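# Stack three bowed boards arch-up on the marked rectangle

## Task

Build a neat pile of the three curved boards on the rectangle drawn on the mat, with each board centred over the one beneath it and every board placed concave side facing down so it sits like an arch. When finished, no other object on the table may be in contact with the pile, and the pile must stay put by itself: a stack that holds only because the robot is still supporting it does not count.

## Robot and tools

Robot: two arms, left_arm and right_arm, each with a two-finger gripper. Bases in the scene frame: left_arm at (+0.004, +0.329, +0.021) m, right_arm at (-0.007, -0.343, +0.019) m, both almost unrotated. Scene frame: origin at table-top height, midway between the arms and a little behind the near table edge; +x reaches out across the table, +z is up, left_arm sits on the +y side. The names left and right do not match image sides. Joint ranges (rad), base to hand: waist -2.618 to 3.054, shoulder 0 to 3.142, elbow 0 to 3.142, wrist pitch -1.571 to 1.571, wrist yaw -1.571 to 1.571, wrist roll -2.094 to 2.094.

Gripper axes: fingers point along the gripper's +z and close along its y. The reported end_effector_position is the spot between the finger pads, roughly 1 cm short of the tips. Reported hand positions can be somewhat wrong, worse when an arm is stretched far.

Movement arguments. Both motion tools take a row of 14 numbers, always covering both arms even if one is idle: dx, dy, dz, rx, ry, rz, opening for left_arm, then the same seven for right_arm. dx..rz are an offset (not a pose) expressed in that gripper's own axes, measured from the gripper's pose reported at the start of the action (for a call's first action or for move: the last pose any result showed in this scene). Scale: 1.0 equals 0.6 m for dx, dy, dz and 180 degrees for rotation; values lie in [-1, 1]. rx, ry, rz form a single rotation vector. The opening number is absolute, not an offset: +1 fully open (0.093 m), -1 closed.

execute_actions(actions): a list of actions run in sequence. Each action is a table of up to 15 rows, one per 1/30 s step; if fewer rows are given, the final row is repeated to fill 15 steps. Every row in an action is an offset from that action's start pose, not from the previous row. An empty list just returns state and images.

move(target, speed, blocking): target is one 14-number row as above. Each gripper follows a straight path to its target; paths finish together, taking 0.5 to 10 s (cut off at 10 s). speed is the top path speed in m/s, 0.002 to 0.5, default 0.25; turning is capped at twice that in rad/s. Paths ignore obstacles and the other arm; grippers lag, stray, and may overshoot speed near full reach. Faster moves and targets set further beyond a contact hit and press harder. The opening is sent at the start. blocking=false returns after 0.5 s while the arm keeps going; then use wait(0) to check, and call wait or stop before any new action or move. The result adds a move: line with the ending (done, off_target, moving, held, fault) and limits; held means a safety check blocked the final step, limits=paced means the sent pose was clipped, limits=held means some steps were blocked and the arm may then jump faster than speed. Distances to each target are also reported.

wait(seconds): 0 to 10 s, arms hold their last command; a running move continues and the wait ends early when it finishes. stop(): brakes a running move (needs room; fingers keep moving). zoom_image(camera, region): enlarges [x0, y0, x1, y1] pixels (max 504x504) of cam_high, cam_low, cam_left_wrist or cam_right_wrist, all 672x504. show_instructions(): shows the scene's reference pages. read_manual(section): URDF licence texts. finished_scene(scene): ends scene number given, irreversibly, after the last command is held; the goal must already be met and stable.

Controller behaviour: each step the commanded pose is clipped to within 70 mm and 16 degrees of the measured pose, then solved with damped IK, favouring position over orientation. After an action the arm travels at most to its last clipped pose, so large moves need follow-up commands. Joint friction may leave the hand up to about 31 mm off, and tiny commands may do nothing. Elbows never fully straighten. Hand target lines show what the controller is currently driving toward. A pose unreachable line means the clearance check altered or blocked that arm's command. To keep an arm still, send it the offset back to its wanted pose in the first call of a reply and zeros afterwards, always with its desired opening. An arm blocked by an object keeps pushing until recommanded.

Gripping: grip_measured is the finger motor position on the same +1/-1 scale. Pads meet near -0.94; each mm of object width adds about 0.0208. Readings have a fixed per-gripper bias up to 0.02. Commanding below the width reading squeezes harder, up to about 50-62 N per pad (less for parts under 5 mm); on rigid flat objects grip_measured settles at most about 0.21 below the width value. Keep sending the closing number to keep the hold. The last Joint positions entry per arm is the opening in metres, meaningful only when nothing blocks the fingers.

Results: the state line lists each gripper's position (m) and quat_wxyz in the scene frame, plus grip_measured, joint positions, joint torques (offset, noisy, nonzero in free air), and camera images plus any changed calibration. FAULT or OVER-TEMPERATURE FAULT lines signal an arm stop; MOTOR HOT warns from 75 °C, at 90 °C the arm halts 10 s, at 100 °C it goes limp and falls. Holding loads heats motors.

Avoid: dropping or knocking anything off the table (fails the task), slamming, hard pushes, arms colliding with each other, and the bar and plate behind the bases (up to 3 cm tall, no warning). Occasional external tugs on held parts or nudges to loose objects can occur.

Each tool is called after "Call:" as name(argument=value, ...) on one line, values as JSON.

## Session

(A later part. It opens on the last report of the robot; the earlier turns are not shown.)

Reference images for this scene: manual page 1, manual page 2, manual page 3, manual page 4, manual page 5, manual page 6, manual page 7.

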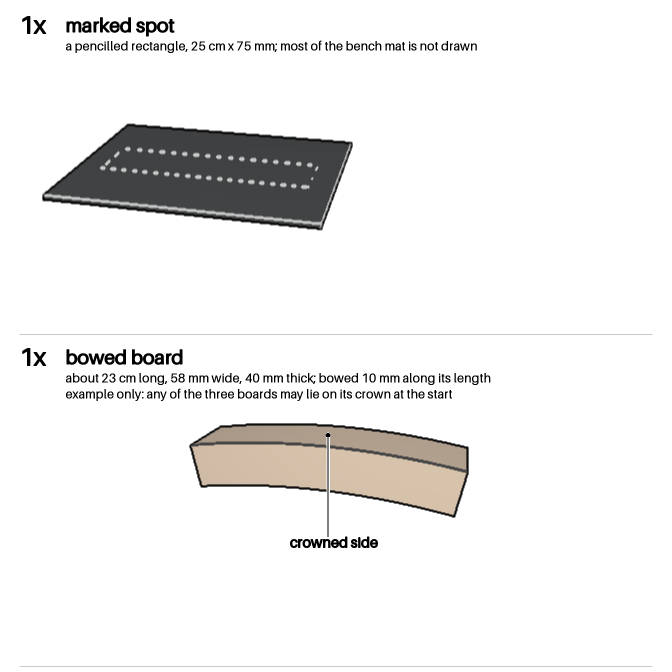

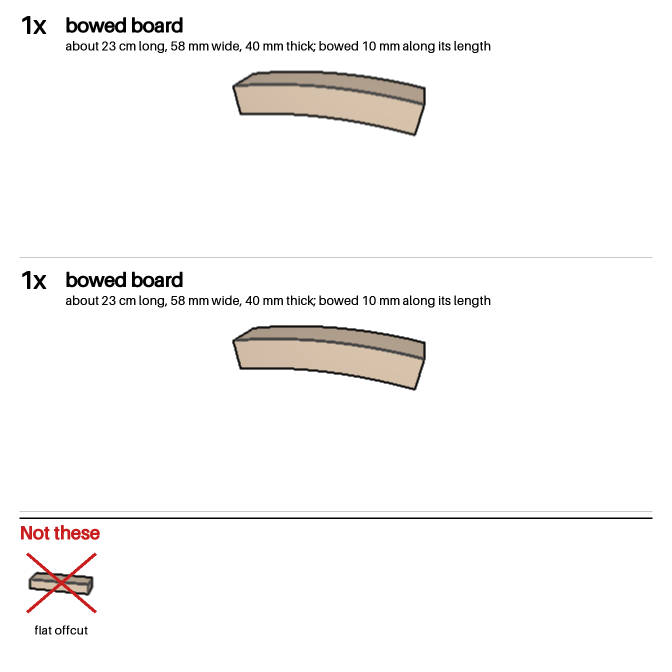

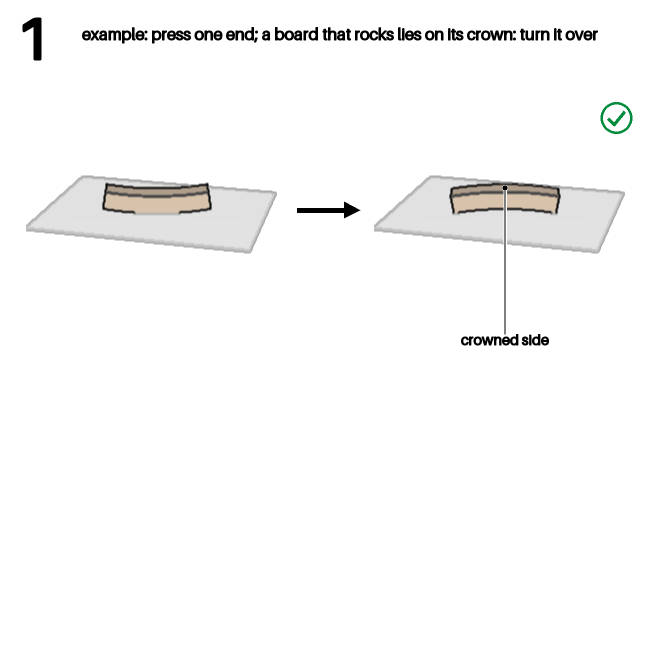

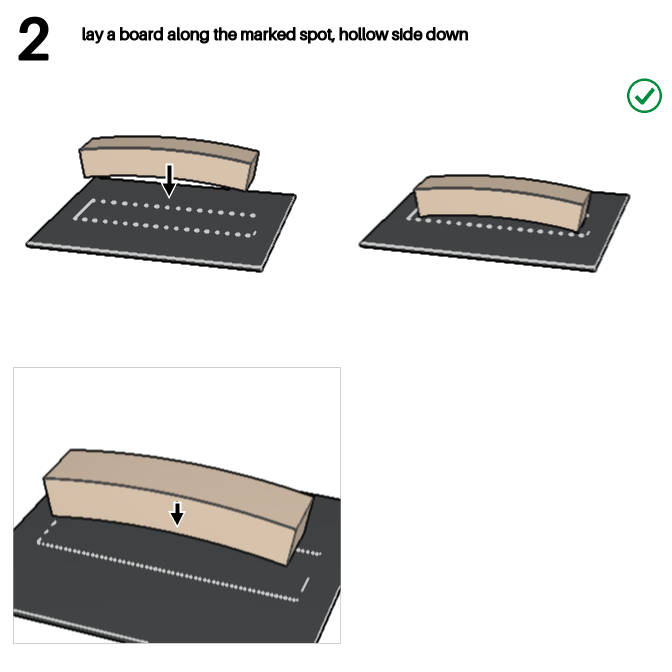

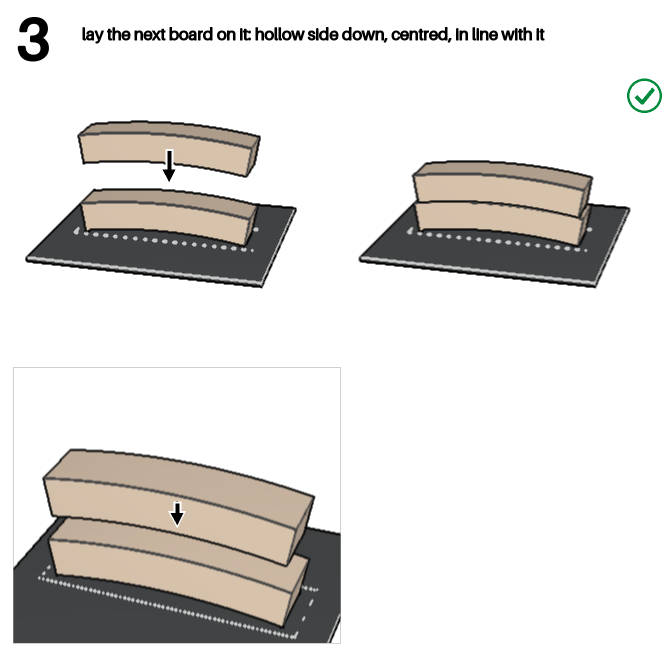

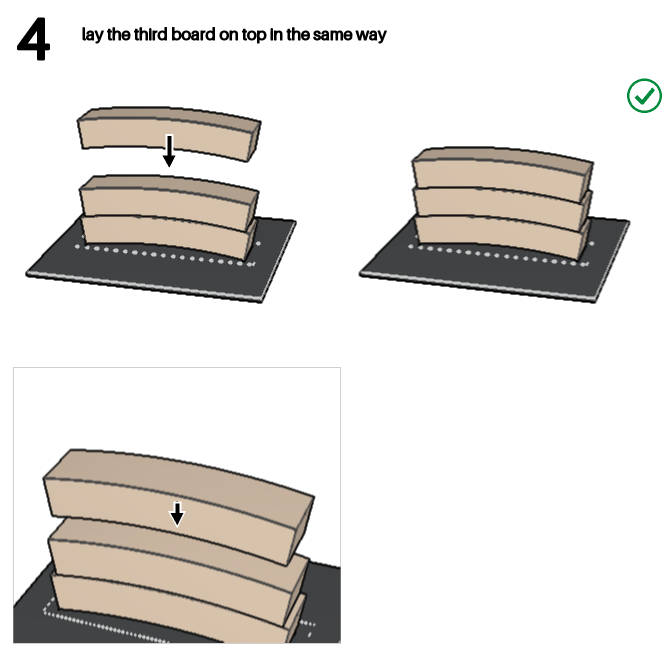

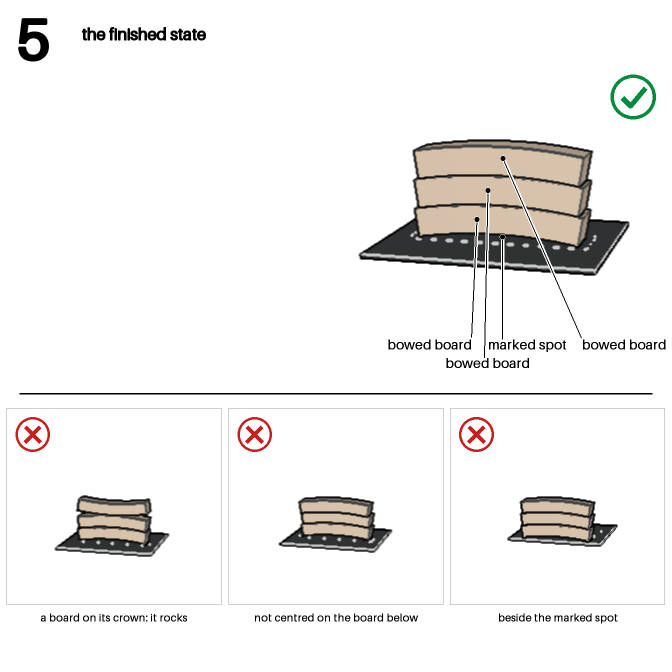

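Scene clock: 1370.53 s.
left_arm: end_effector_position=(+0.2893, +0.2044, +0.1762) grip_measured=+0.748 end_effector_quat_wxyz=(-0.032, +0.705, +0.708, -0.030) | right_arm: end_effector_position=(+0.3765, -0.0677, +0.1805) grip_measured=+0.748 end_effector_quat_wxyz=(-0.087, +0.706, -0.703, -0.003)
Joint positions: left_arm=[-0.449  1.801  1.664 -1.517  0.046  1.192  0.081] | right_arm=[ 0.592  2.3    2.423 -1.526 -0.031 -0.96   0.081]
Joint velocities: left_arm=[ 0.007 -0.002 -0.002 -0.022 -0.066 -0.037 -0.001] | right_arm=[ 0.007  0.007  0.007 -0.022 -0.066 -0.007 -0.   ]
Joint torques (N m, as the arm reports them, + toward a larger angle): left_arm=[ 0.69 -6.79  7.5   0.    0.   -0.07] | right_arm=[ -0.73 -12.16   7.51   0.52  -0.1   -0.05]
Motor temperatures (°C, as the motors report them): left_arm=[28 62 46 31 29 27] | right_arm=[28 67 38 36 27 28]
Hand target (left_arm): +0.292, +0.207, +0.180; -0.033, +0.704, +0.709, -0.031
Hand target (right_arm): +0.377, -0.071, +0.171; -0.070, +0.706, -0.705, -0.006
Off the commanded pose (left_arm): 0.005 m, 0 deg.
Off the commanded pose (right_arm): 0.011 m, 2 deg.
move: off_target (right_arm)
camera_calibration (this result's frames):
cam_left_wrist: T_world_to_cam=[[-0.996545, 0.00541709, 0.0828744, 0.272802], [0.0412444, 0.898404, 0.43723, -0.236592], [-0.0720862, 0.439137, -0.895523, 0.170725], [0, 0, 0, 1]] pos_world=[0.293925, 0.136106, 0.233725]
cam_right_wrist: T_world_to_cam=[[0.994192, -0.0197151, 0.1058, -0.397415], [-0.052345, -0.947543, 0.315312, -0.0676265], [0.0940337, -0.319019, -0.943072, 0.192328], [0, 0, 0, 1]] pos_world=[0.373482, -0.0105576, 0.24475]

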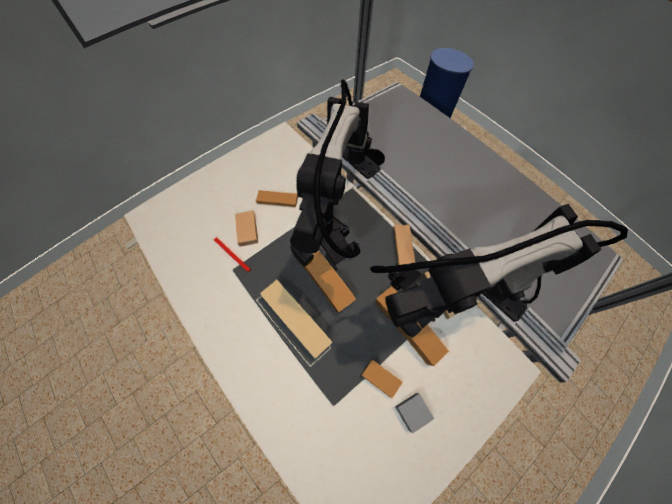

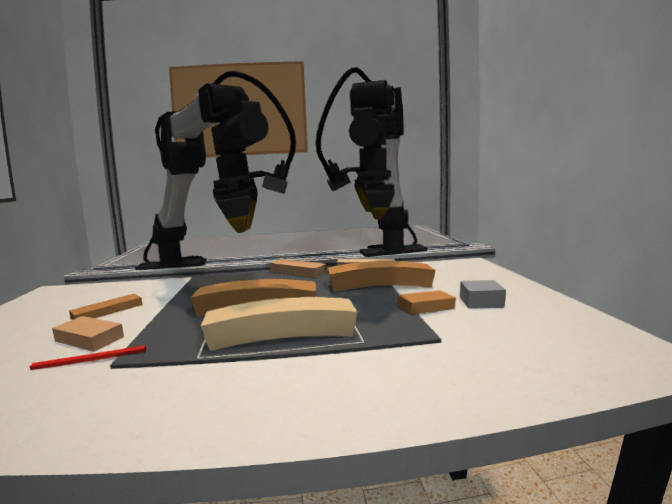

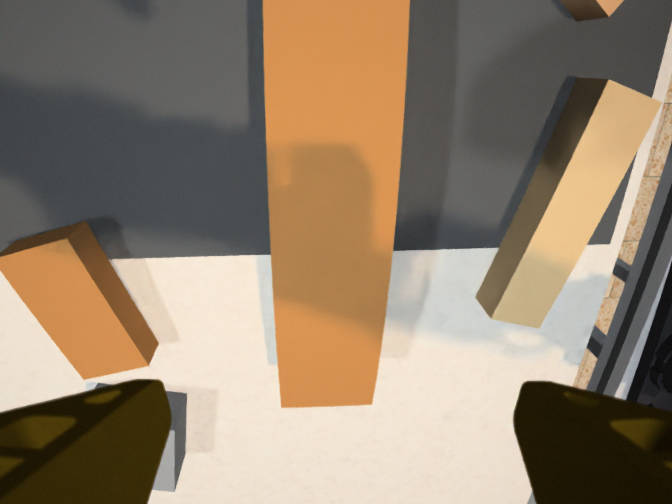

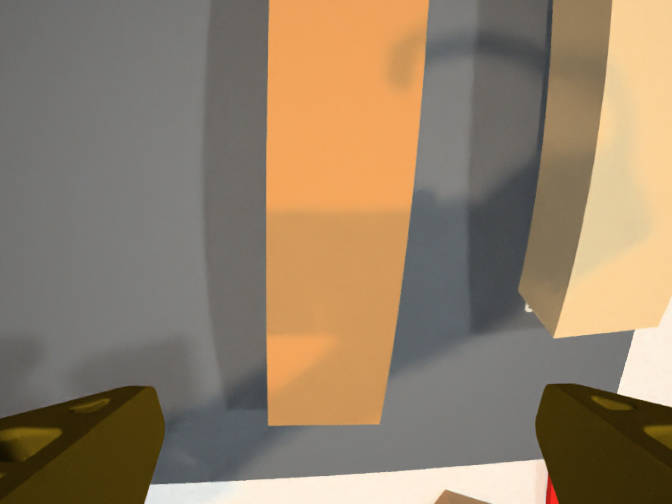

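Call:
move(target=[-0.21,0.387,0.092,-0.026,-0.40,0,0.75,0.027,-0.247,0.107,-0.034,-0.37,0,0.75], speed=0.15)

Scene clock: 1379.57 s.
left_arm: end_effector_position=(+0.5155, +0.0747, +0.0984) grip_measured=+0.748 end_effector_quat_wxyz=(+0.410, +0.554, +0.596, -0.412) | right_arm: end_effector_position=(+0.5297, -0.0731, +0.1467) grip_measured=+0.748 end_effector_quat_wxyz=(-0.432, +0.601, -0.531, -0.412)
Joint positions: left_arm=[-0.252  2.518  1.974 -0.451  1.192  0.916  0.081] | right_arm=[ 0.178  2.843  2.807 -1.051 -1.236 -1.151  0.081]
Joint velocities: left_arm=[-0.002  0.002  0.002  0.022  0.022  0.007 -0.001] | right_arm=[-0.007  0.007  0.017 -0.022 -0.022 -0.081  0.   ]
Joint torques (N m, as the arm reports them, + toward a larger angle): left_arm=[  0.98 -13.92   5.44   1.21   0.57  -0.16] | right_arm=[ -0.92 -15.46   8.25   0.76  -0.75   0.06]
Motor temperatures (°C, as the motors report them): left_arm=[28 63 46 31 29 27] | right_arm=[28 67 39 36 27 28]
Hand target (left_arm): +0.517, +0.079, +0.102; +0.419, +0.552, +0.592, -0.411
Hand target (right_arm): +0.530, -0.077, +0.132; -0.421, +0.591, -0.541, -0.424
Off the commanded pose (left_arm): 0.005 m, 1 deg.
Off the commanded pose (right_arm): 0.015 m, 2 deg.
move: off_target (right_arm)
camera_calibration (this result's frames):
cam_left_wrist: T_world_to_cam=[[-0.998496, -0.0483014, 0.0259203, 0.515968], [-0.0524266, 0.703345, -0.708912, 0.080306], [0.0160105, -0.709205, -0.70482, 0.195939], [0, 0, 0, 1]] pos_world=[0.516266, 0.1074, 0.181657]
cam_right_wrist: T_world_to_cam=[[0.995709, 0.067351, 0.0634642, -0.534565], [0.0922889, -0.672095, -0.734692, 0.0435158], [-0.0068283, 0.737396, -0.675426, 0.235745], [0, 0, 0, 1]] pos_world=[0.529864, -0.108587, 0.225125]

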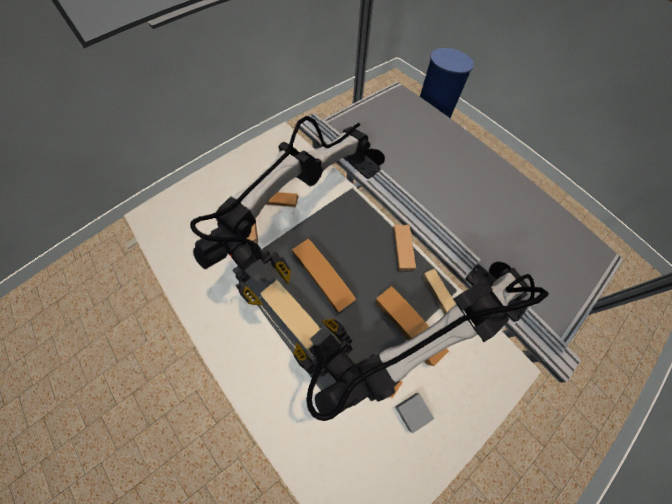

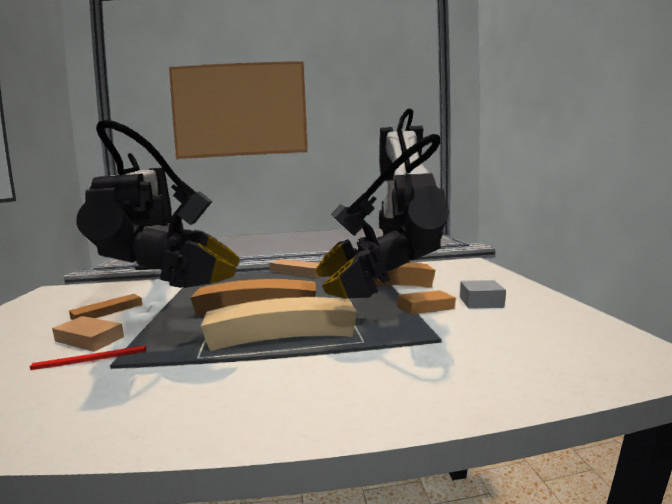

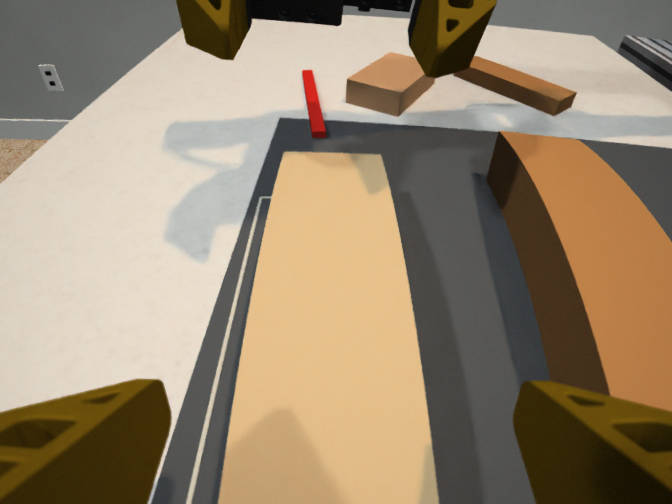

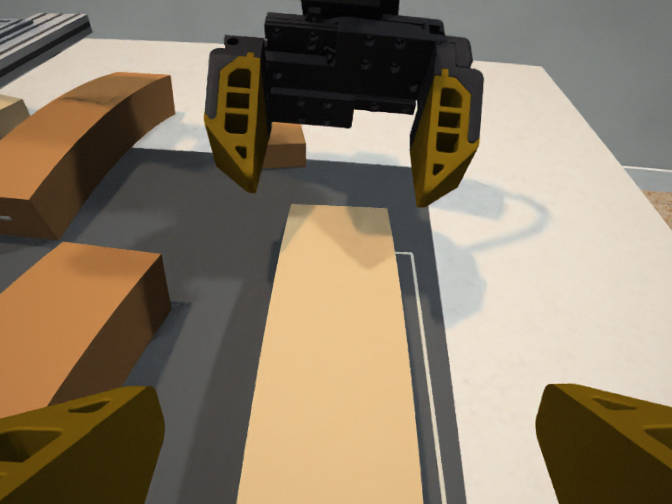

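Call:
move(target=[0.095,0,0.029,0.015,-0.02,0.008,0.75,0.16,0.016,0.04,0.021,0,0.02,0.75], speed=0.05)

Scene clock: 1385.63 s.
left_arm: end_effector_position=(+0.5104, +0.0724, +0.0389) grip_measured=+0.748 end_effector_quat_wxyz=(+0.410, +0.557, +0.572, -0.441) | right_arm: end_effector_position=(+0.5294, -0.0735, +0.0547) grip_measured=+0.748 end_effector_quat_wxyz=(-0.443, +0.575, -0.551, -0.411)
Joint positions: left_arm=[-0.252  2.662  1.974 -0.356  1.264  0.967  0.081] | right_arm=[ 0.178  2.721  2.158 -0.365 -1.221 -0.959  0.081]
Joint velocities: left_arm=[ 0.002  0.007 -0.017 -0.007 -0.007 -0.007  0.001] | right_arm=[ 0.012 -0.012 -0.002  0.037  0.022 -0.022  0.   ]
Joint torques (N m, as the arm reports them, + toward a larger angle): left_arm=[  0.92 -13.18   5.75   1.13   0.53  -0.02] | right_arm=[ -0.55 -17.6    5.52   1.25  -0.48   0.13]
Motor temperatures (°C, as the motors report them): left_arm=[28 66 46 32 29 27] | right_arm=[28 69 39 36 27 28]
Hand target (left_arm): +0.513, +0.076, +0.039; +0.421, +0.558, +0.565, -0.438
Hand target (right_arm): +0.529, -0.078, +0.048; -0.438, +0.570, -0.562, -0.409
Off the commanded pose (left_arm): 0.005 m, 1 deg.
Off the commanded pose (right_arm): 0.008 m, 2 deg.
move: done
camera_calibration (this result's frames):
cam_left_wrist: T_world_to_cam=[[-0.999281, 0.00584276, 0.0374704, 0.508348], [-0.0239769, 0.668175, -0.743618, 0.0288356], [-0.0293816, -0.743981, -0.667554, 0.176706], [0, 0, 0, 1]] pos_world=[0.513866, 0.109229, 0.120356]
cam_right_wrist: T_world_to_cam=[[0.999275, 0.00432364, 0.0378326, -0.533444], [0.0311758, -0.663378, -0.747635, 0.00938798], [0.0218648, 0.748272, -0.663032, 0.158851], [0, 0, 0, 1]] pos_world=[0.529291, -0.110329, 0.132523]

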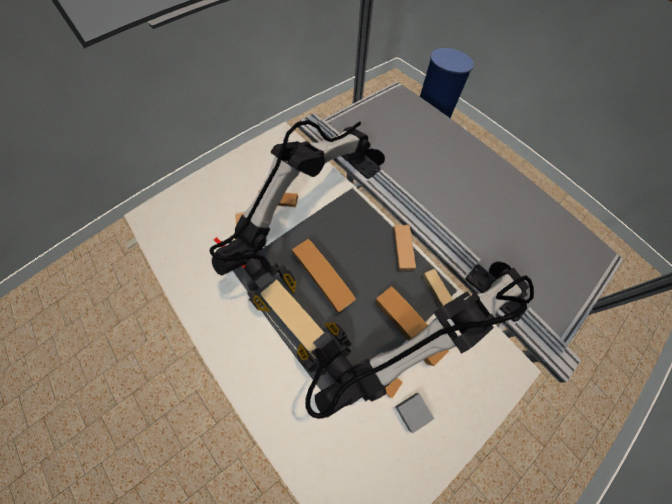

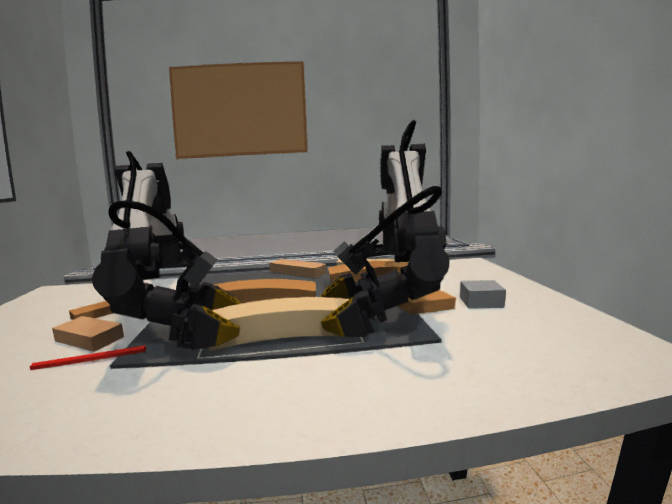

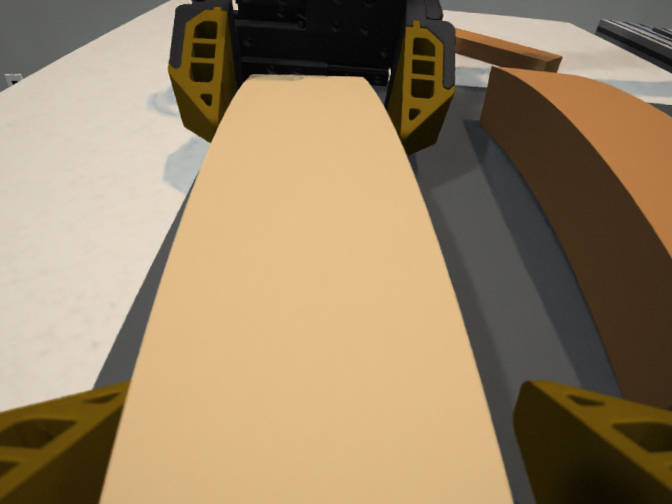

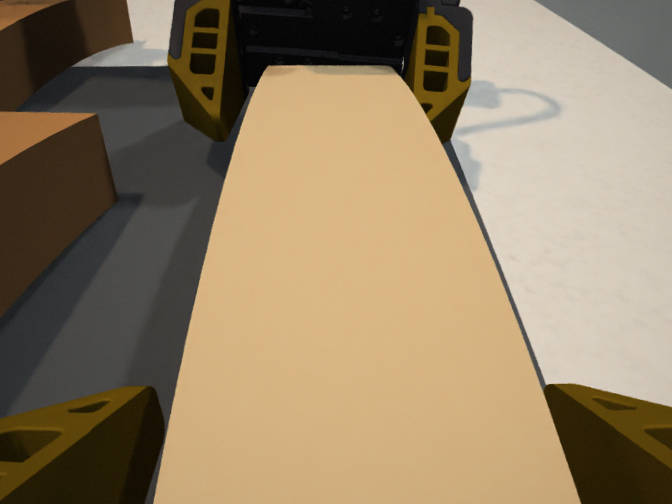

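Call:
move(target=[0,0.034,0,0,0,0,0.75,-0.01,-0.026,0,0,0,0,0.75], speed=0.03)

Scene clock: 1388.60 s.
left_arm: end_effector_position=(+0.5258, +0.0694, +0.0343) grip_measured=+0.749 end_effector_quat_wxyz=(+0.405, +0.554, +0.574, -0.445) | right_arm: end_effector_position=(+0.5404, -0.0705, +0.0737) grip_measured=+0.748 end_effector_quat_wxyz=(-0.445, +0.575, -0.546, -0.416)
Joint positions: left_arm=[-0.252  2.755  2.147 -0.456  1.268  0.973  0.081] | right_arm=[ 0.178  2.767  2.318 -0.474 -1.237 -0.957  0.081]
Joint velocities: left_arm=[ 0.007  0.002  0.002 -0.051  0.007 -0.007  0.001] | right_arm=[ 0.012  0.012  0.002  0.022 -0.051  0.007 -0.   ]
Joint torques (N m, as the arm reports them, + toward a larger angle): left_arm=[  0.39 -13.45   8.28   0.84   0.46  -0.07] | right_arm=[ -0.4  -15.79   8.96   1.16  -0.49  -0.02]
Motor temperatures (°C, as the motors report them): left_arm=[28 68 46 32 29 27] | right_arm=[28 70 39 36 27 28]
Hand target (left_arm): +0.531, +0.072, +0.038; +0.411, +0.556, +0.572, -0.440
Hand target (right_arm): +0.544, -0.072, +0.061; -0.444, +0.575, -0.551, -0.411
Off the commanded pose (left_arm): 0.007 m, 1 deg.
Off the commanded pose (right_arm): 0.013 m, 1 deg.
move: off_target (right_arm)
camera_calibration (this result's frames):
cam_left_wrist: T_world_to_cam=[[-0.998576, 0.00928376, 0.0525357, 0.522862], [-0.0328873, 0.668262, -0.743199, 0.0324031], [-0.0420073, -0.743868, -0.667005, 0.17846], [0, 0, 0, 1]] pos_world=[0.530679, 0.106243, 0.115647]
cam_right_wrist: T_world_to_cam=[[0.999162, 0.0126648, 0.0389272, -0.544604], [0.0377462, -0.653036, -0.756386, 0.0230651], [0.0158414, 0.757221, -0.652967, 0.1721], [0, 0, 0, 1]] pos_world=[0.540551, -0.108358, 0.151021]

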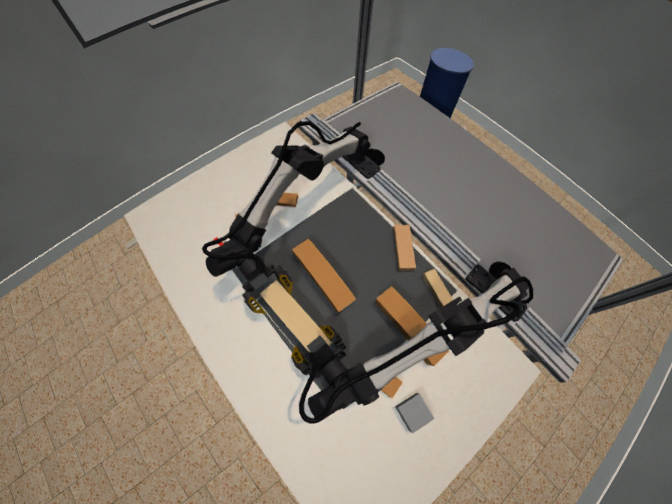

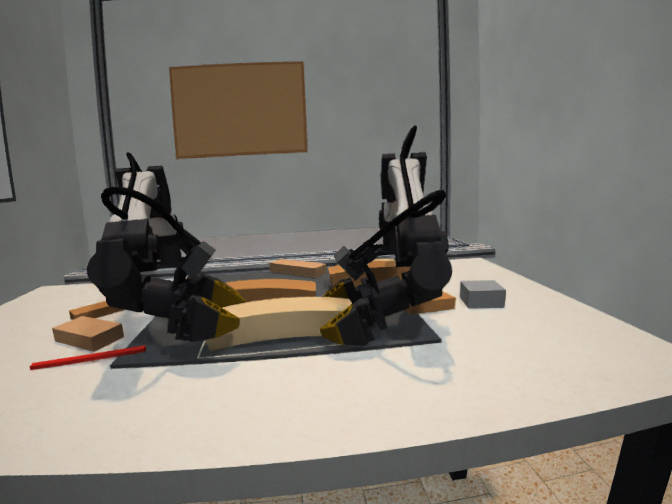

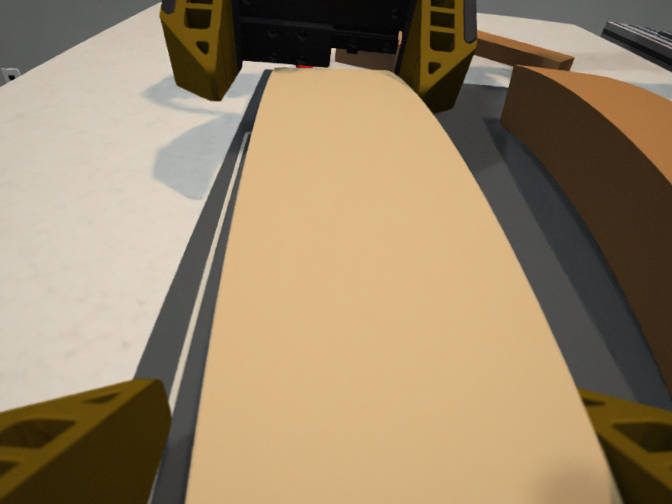

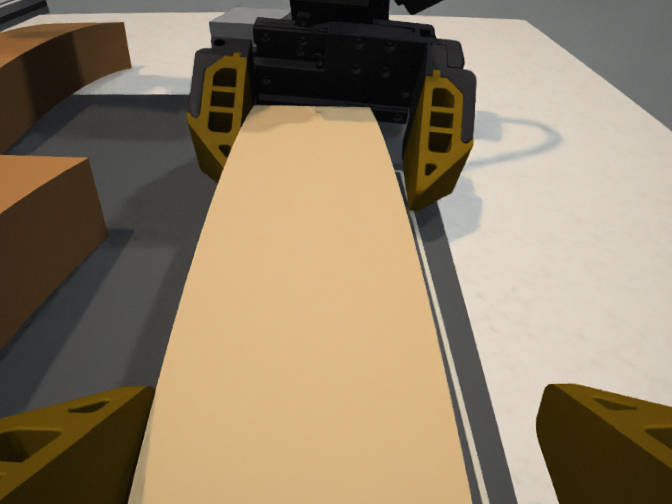

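Right rose; lower it a bit, then close slowly.

Call:
move(target=[0,0,0,0,0,0,0.75,0.04,0,0.012,0,0,0,0.75], speed=0.03)

Call:
execute_actions(actions=[[[0,0,0,0,0,0,0.6,0,0,0,0,0,0,0.6]],[[0,0,0,0,0,0,0.45,0,0,0,0,0,0,0.45]],[[0,0,0,0,0,0,0.3,0,0,0,0,0,0,0.3]],[[0,0,0,0,0,0,0.2,0,0,0,0,0,0,0.2]],[[0,0,0,0,0,0,0.2,0,0,0,0,0,0,0.2]]])

Scene clock: 1393.60 s.
left_arm: end_effector_position=(+0.5256, +0.0695, +0.0340) grip_measured=+0.749 end_effector_quat_wxyz=(+0.405, +0.554, +0.575, -0.446) | right_arm: end_effector_position=(+0.5400, -0.0697, +0.0729) grip_measured=+0.748 end_effector_quat_wxyz=(-0.450, +0.576, -0.537, -0.420)
Joint positions: left_arm=[-0.252  2.756  2.148 -0.46   1.268  0.976  0.081] | right_arm=[ 0.178  2.775  2.319 -0.456 -1.254 -0.959  0.081]
Joint velocities: left_arm=[ 0.002 -0.007  0.012 -0.037  0.022 -0.037 -0.   ] | right_arm=[-0.012 -0.002 -0.002 -0.037  0.007  0.022  0.001]
Joint torques (N m, as the arm reports them, + toward a larger angle): left_arm=[ -0.06 -14.01   6.15   0.93   0.47  -0.08] | right_arm=[ -0.19 -15.09   7.02   1.5   -0.44  -0.02]
Motor temperatures (°C, as the motors report them): left_arm=[28 70 46 32 29 27] | right_arm=[28 71 40 37 27 28]
Hand target (left_arm): +0.526, +0.069, +0.034; +0.405, +0.554, +0.574, -0.445
Hand target (right_arm): +0.541, -0.070, +0.049; -0.445, +0.575, -0.546, -0.417
Off the commanded pose (left_arm): 0.000 m, 0 deg.
Off the commanded pose (right_arm): 0.024 m, 1 deg.
move: off_target (right_arm)
camera_calibration (this result's frames):
cam_left_wrist: T_world_to_cam=[[-0.998528, 0.00983904, 0.053341, 0.522569], [-0.0330942, 0.668641, -0.742849, 0.0322285], [-0.0429749, -0.743521, -0.667331, 0.178792], [0, 0, 0, 1]] pos_world=[0.53055, 0.106245, 0.11538]
cam_right_wrist: T_world_to_cam=[[0.998564, 0.0227138, 0.0485082, -0.543858], [0.0517853, -0.640766, -0.765988, 0.0169833], [0.013684, 0.7674, -0.641022, 0.171903], [0, 0, 0, 1]] pos_world=[0.539846, -0.108683, 0.149584]

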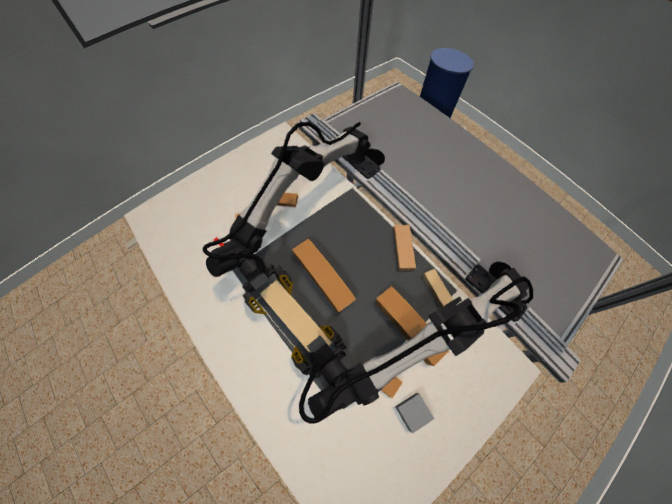

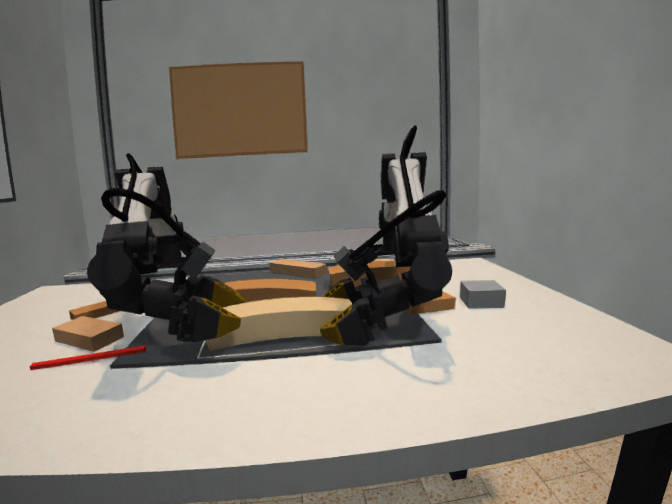

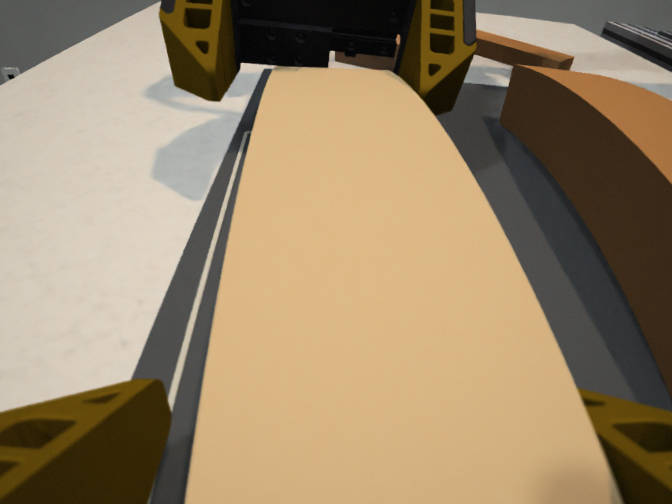

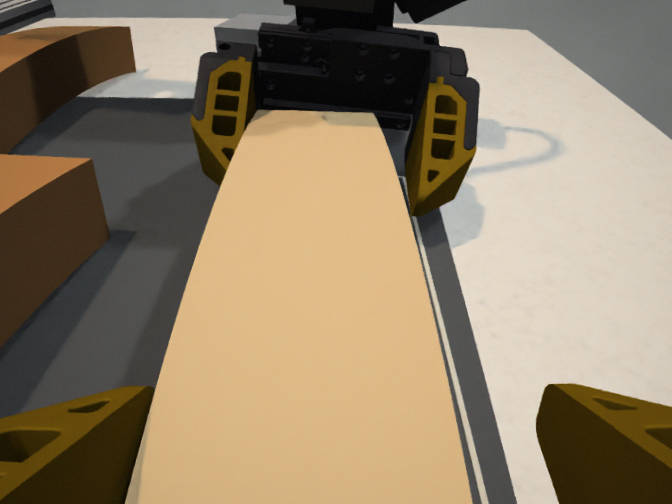

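Scene clock: 1396.10 s.
left_arm: end_effector_position=(+0.5200, +0.0688, +0.0371) grip_measured=+0.241 end_effector_quat_wxyz=(+0.396, +0.544, +0.574, -0.466) | right_arm: end_effector_position=(+0.5340, -0.0691, +0.0756) grip_measured=+0.216 end_effector_quat_wxyz=(-0.443, +0.570, -0.534, -0.440)
Joint positions: left_arm=[-0.252  2.756  2.148 -0.487  1.301  0.965  0.057] | right_arm=[ 0.178  2.775  2.319 -0.48  -1.289 -0.955  0.056]
Joint velocities: left_arm=[ 0.012 -0.007  0.017 -0.022  0.007  0.007 -0.   ] | right_arm=[-0.002 -0.007 -0.012 -0.007 -0.051  0.037  0.   ]
Joint torques (N m, as the arm reports them, + toward a larger angle): left_arm=[ -0.14 -13.85   6.13   0.86   0.46  -0.05] | right_arm=[ -0.13 -18.04   7.35   1.15  -0.66   0.01]
Motor temperatures (°C, as the motors report them): left_arm=[28 72 46 32 29 27] | right_arm=[28 72 40 37 27 28]
Hand target (left_arm): +0.520, +0.069, +0.037; +0.396, +0.544, +0.574, -0.466
Hand target (right_arm): +0.534, -0.069, +0.076; -0.444, +0.570, -0.534, -0.440
Off the commanded pose (left_arm): 0.000 m, 0 deg.
Off the commanded pose (right_arm): 0.000 m, 0 deg.
camera_calibration (this result's frames):
cam_left_wrist: T_world_to_cam=[[-0.995173, 0.0238215, 0.0952016, 0.512552], [-0.056734, 0.651901, -0.756179, 0.0486791], [-0.0800754, -0.75793, -0.647403, 0.199705], [0, 0, 0, 1]] pos_world=[0.528831, 0.107419, 0.117304]
cam_right_wrist: T_world_to_cam=[[0.998966, 0.042316, 0.0166007, -0.534461], [0.0393507, -0.622251, -0.781828, 0.0288617], [-0.0227541, 0.781673, -0.623273, 0.192411], [0, 0, 0, 1]] pos_world=[0.537151, -0.109827, 0.151362]

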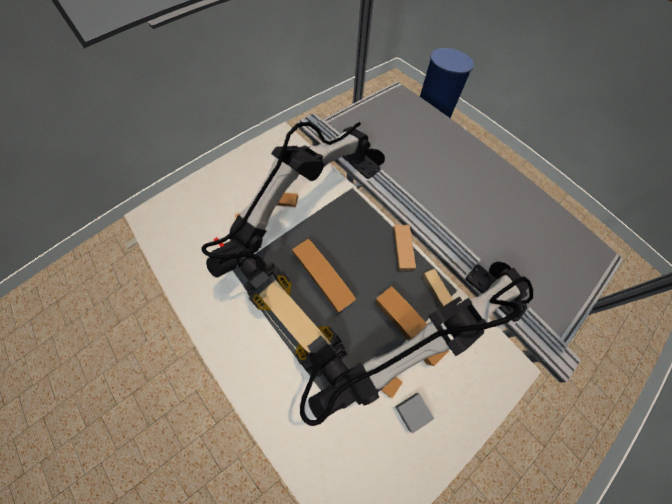

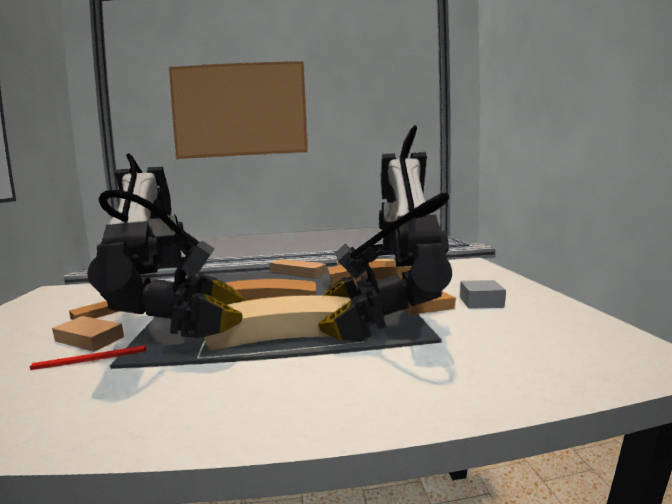

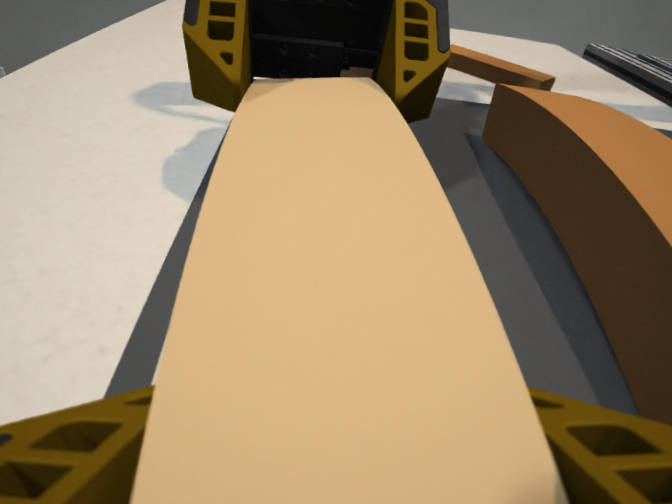

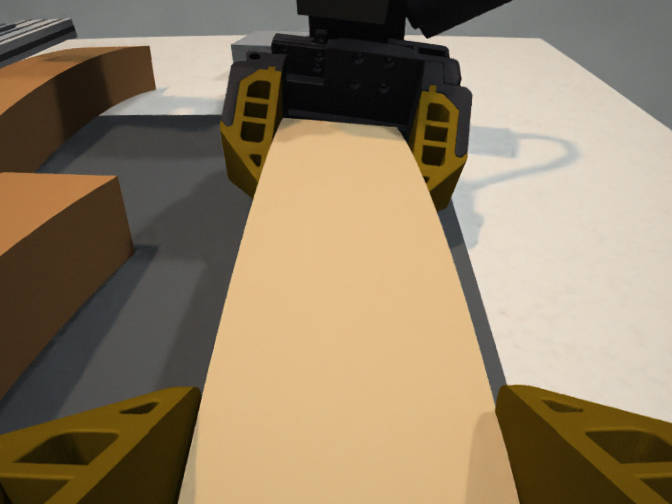

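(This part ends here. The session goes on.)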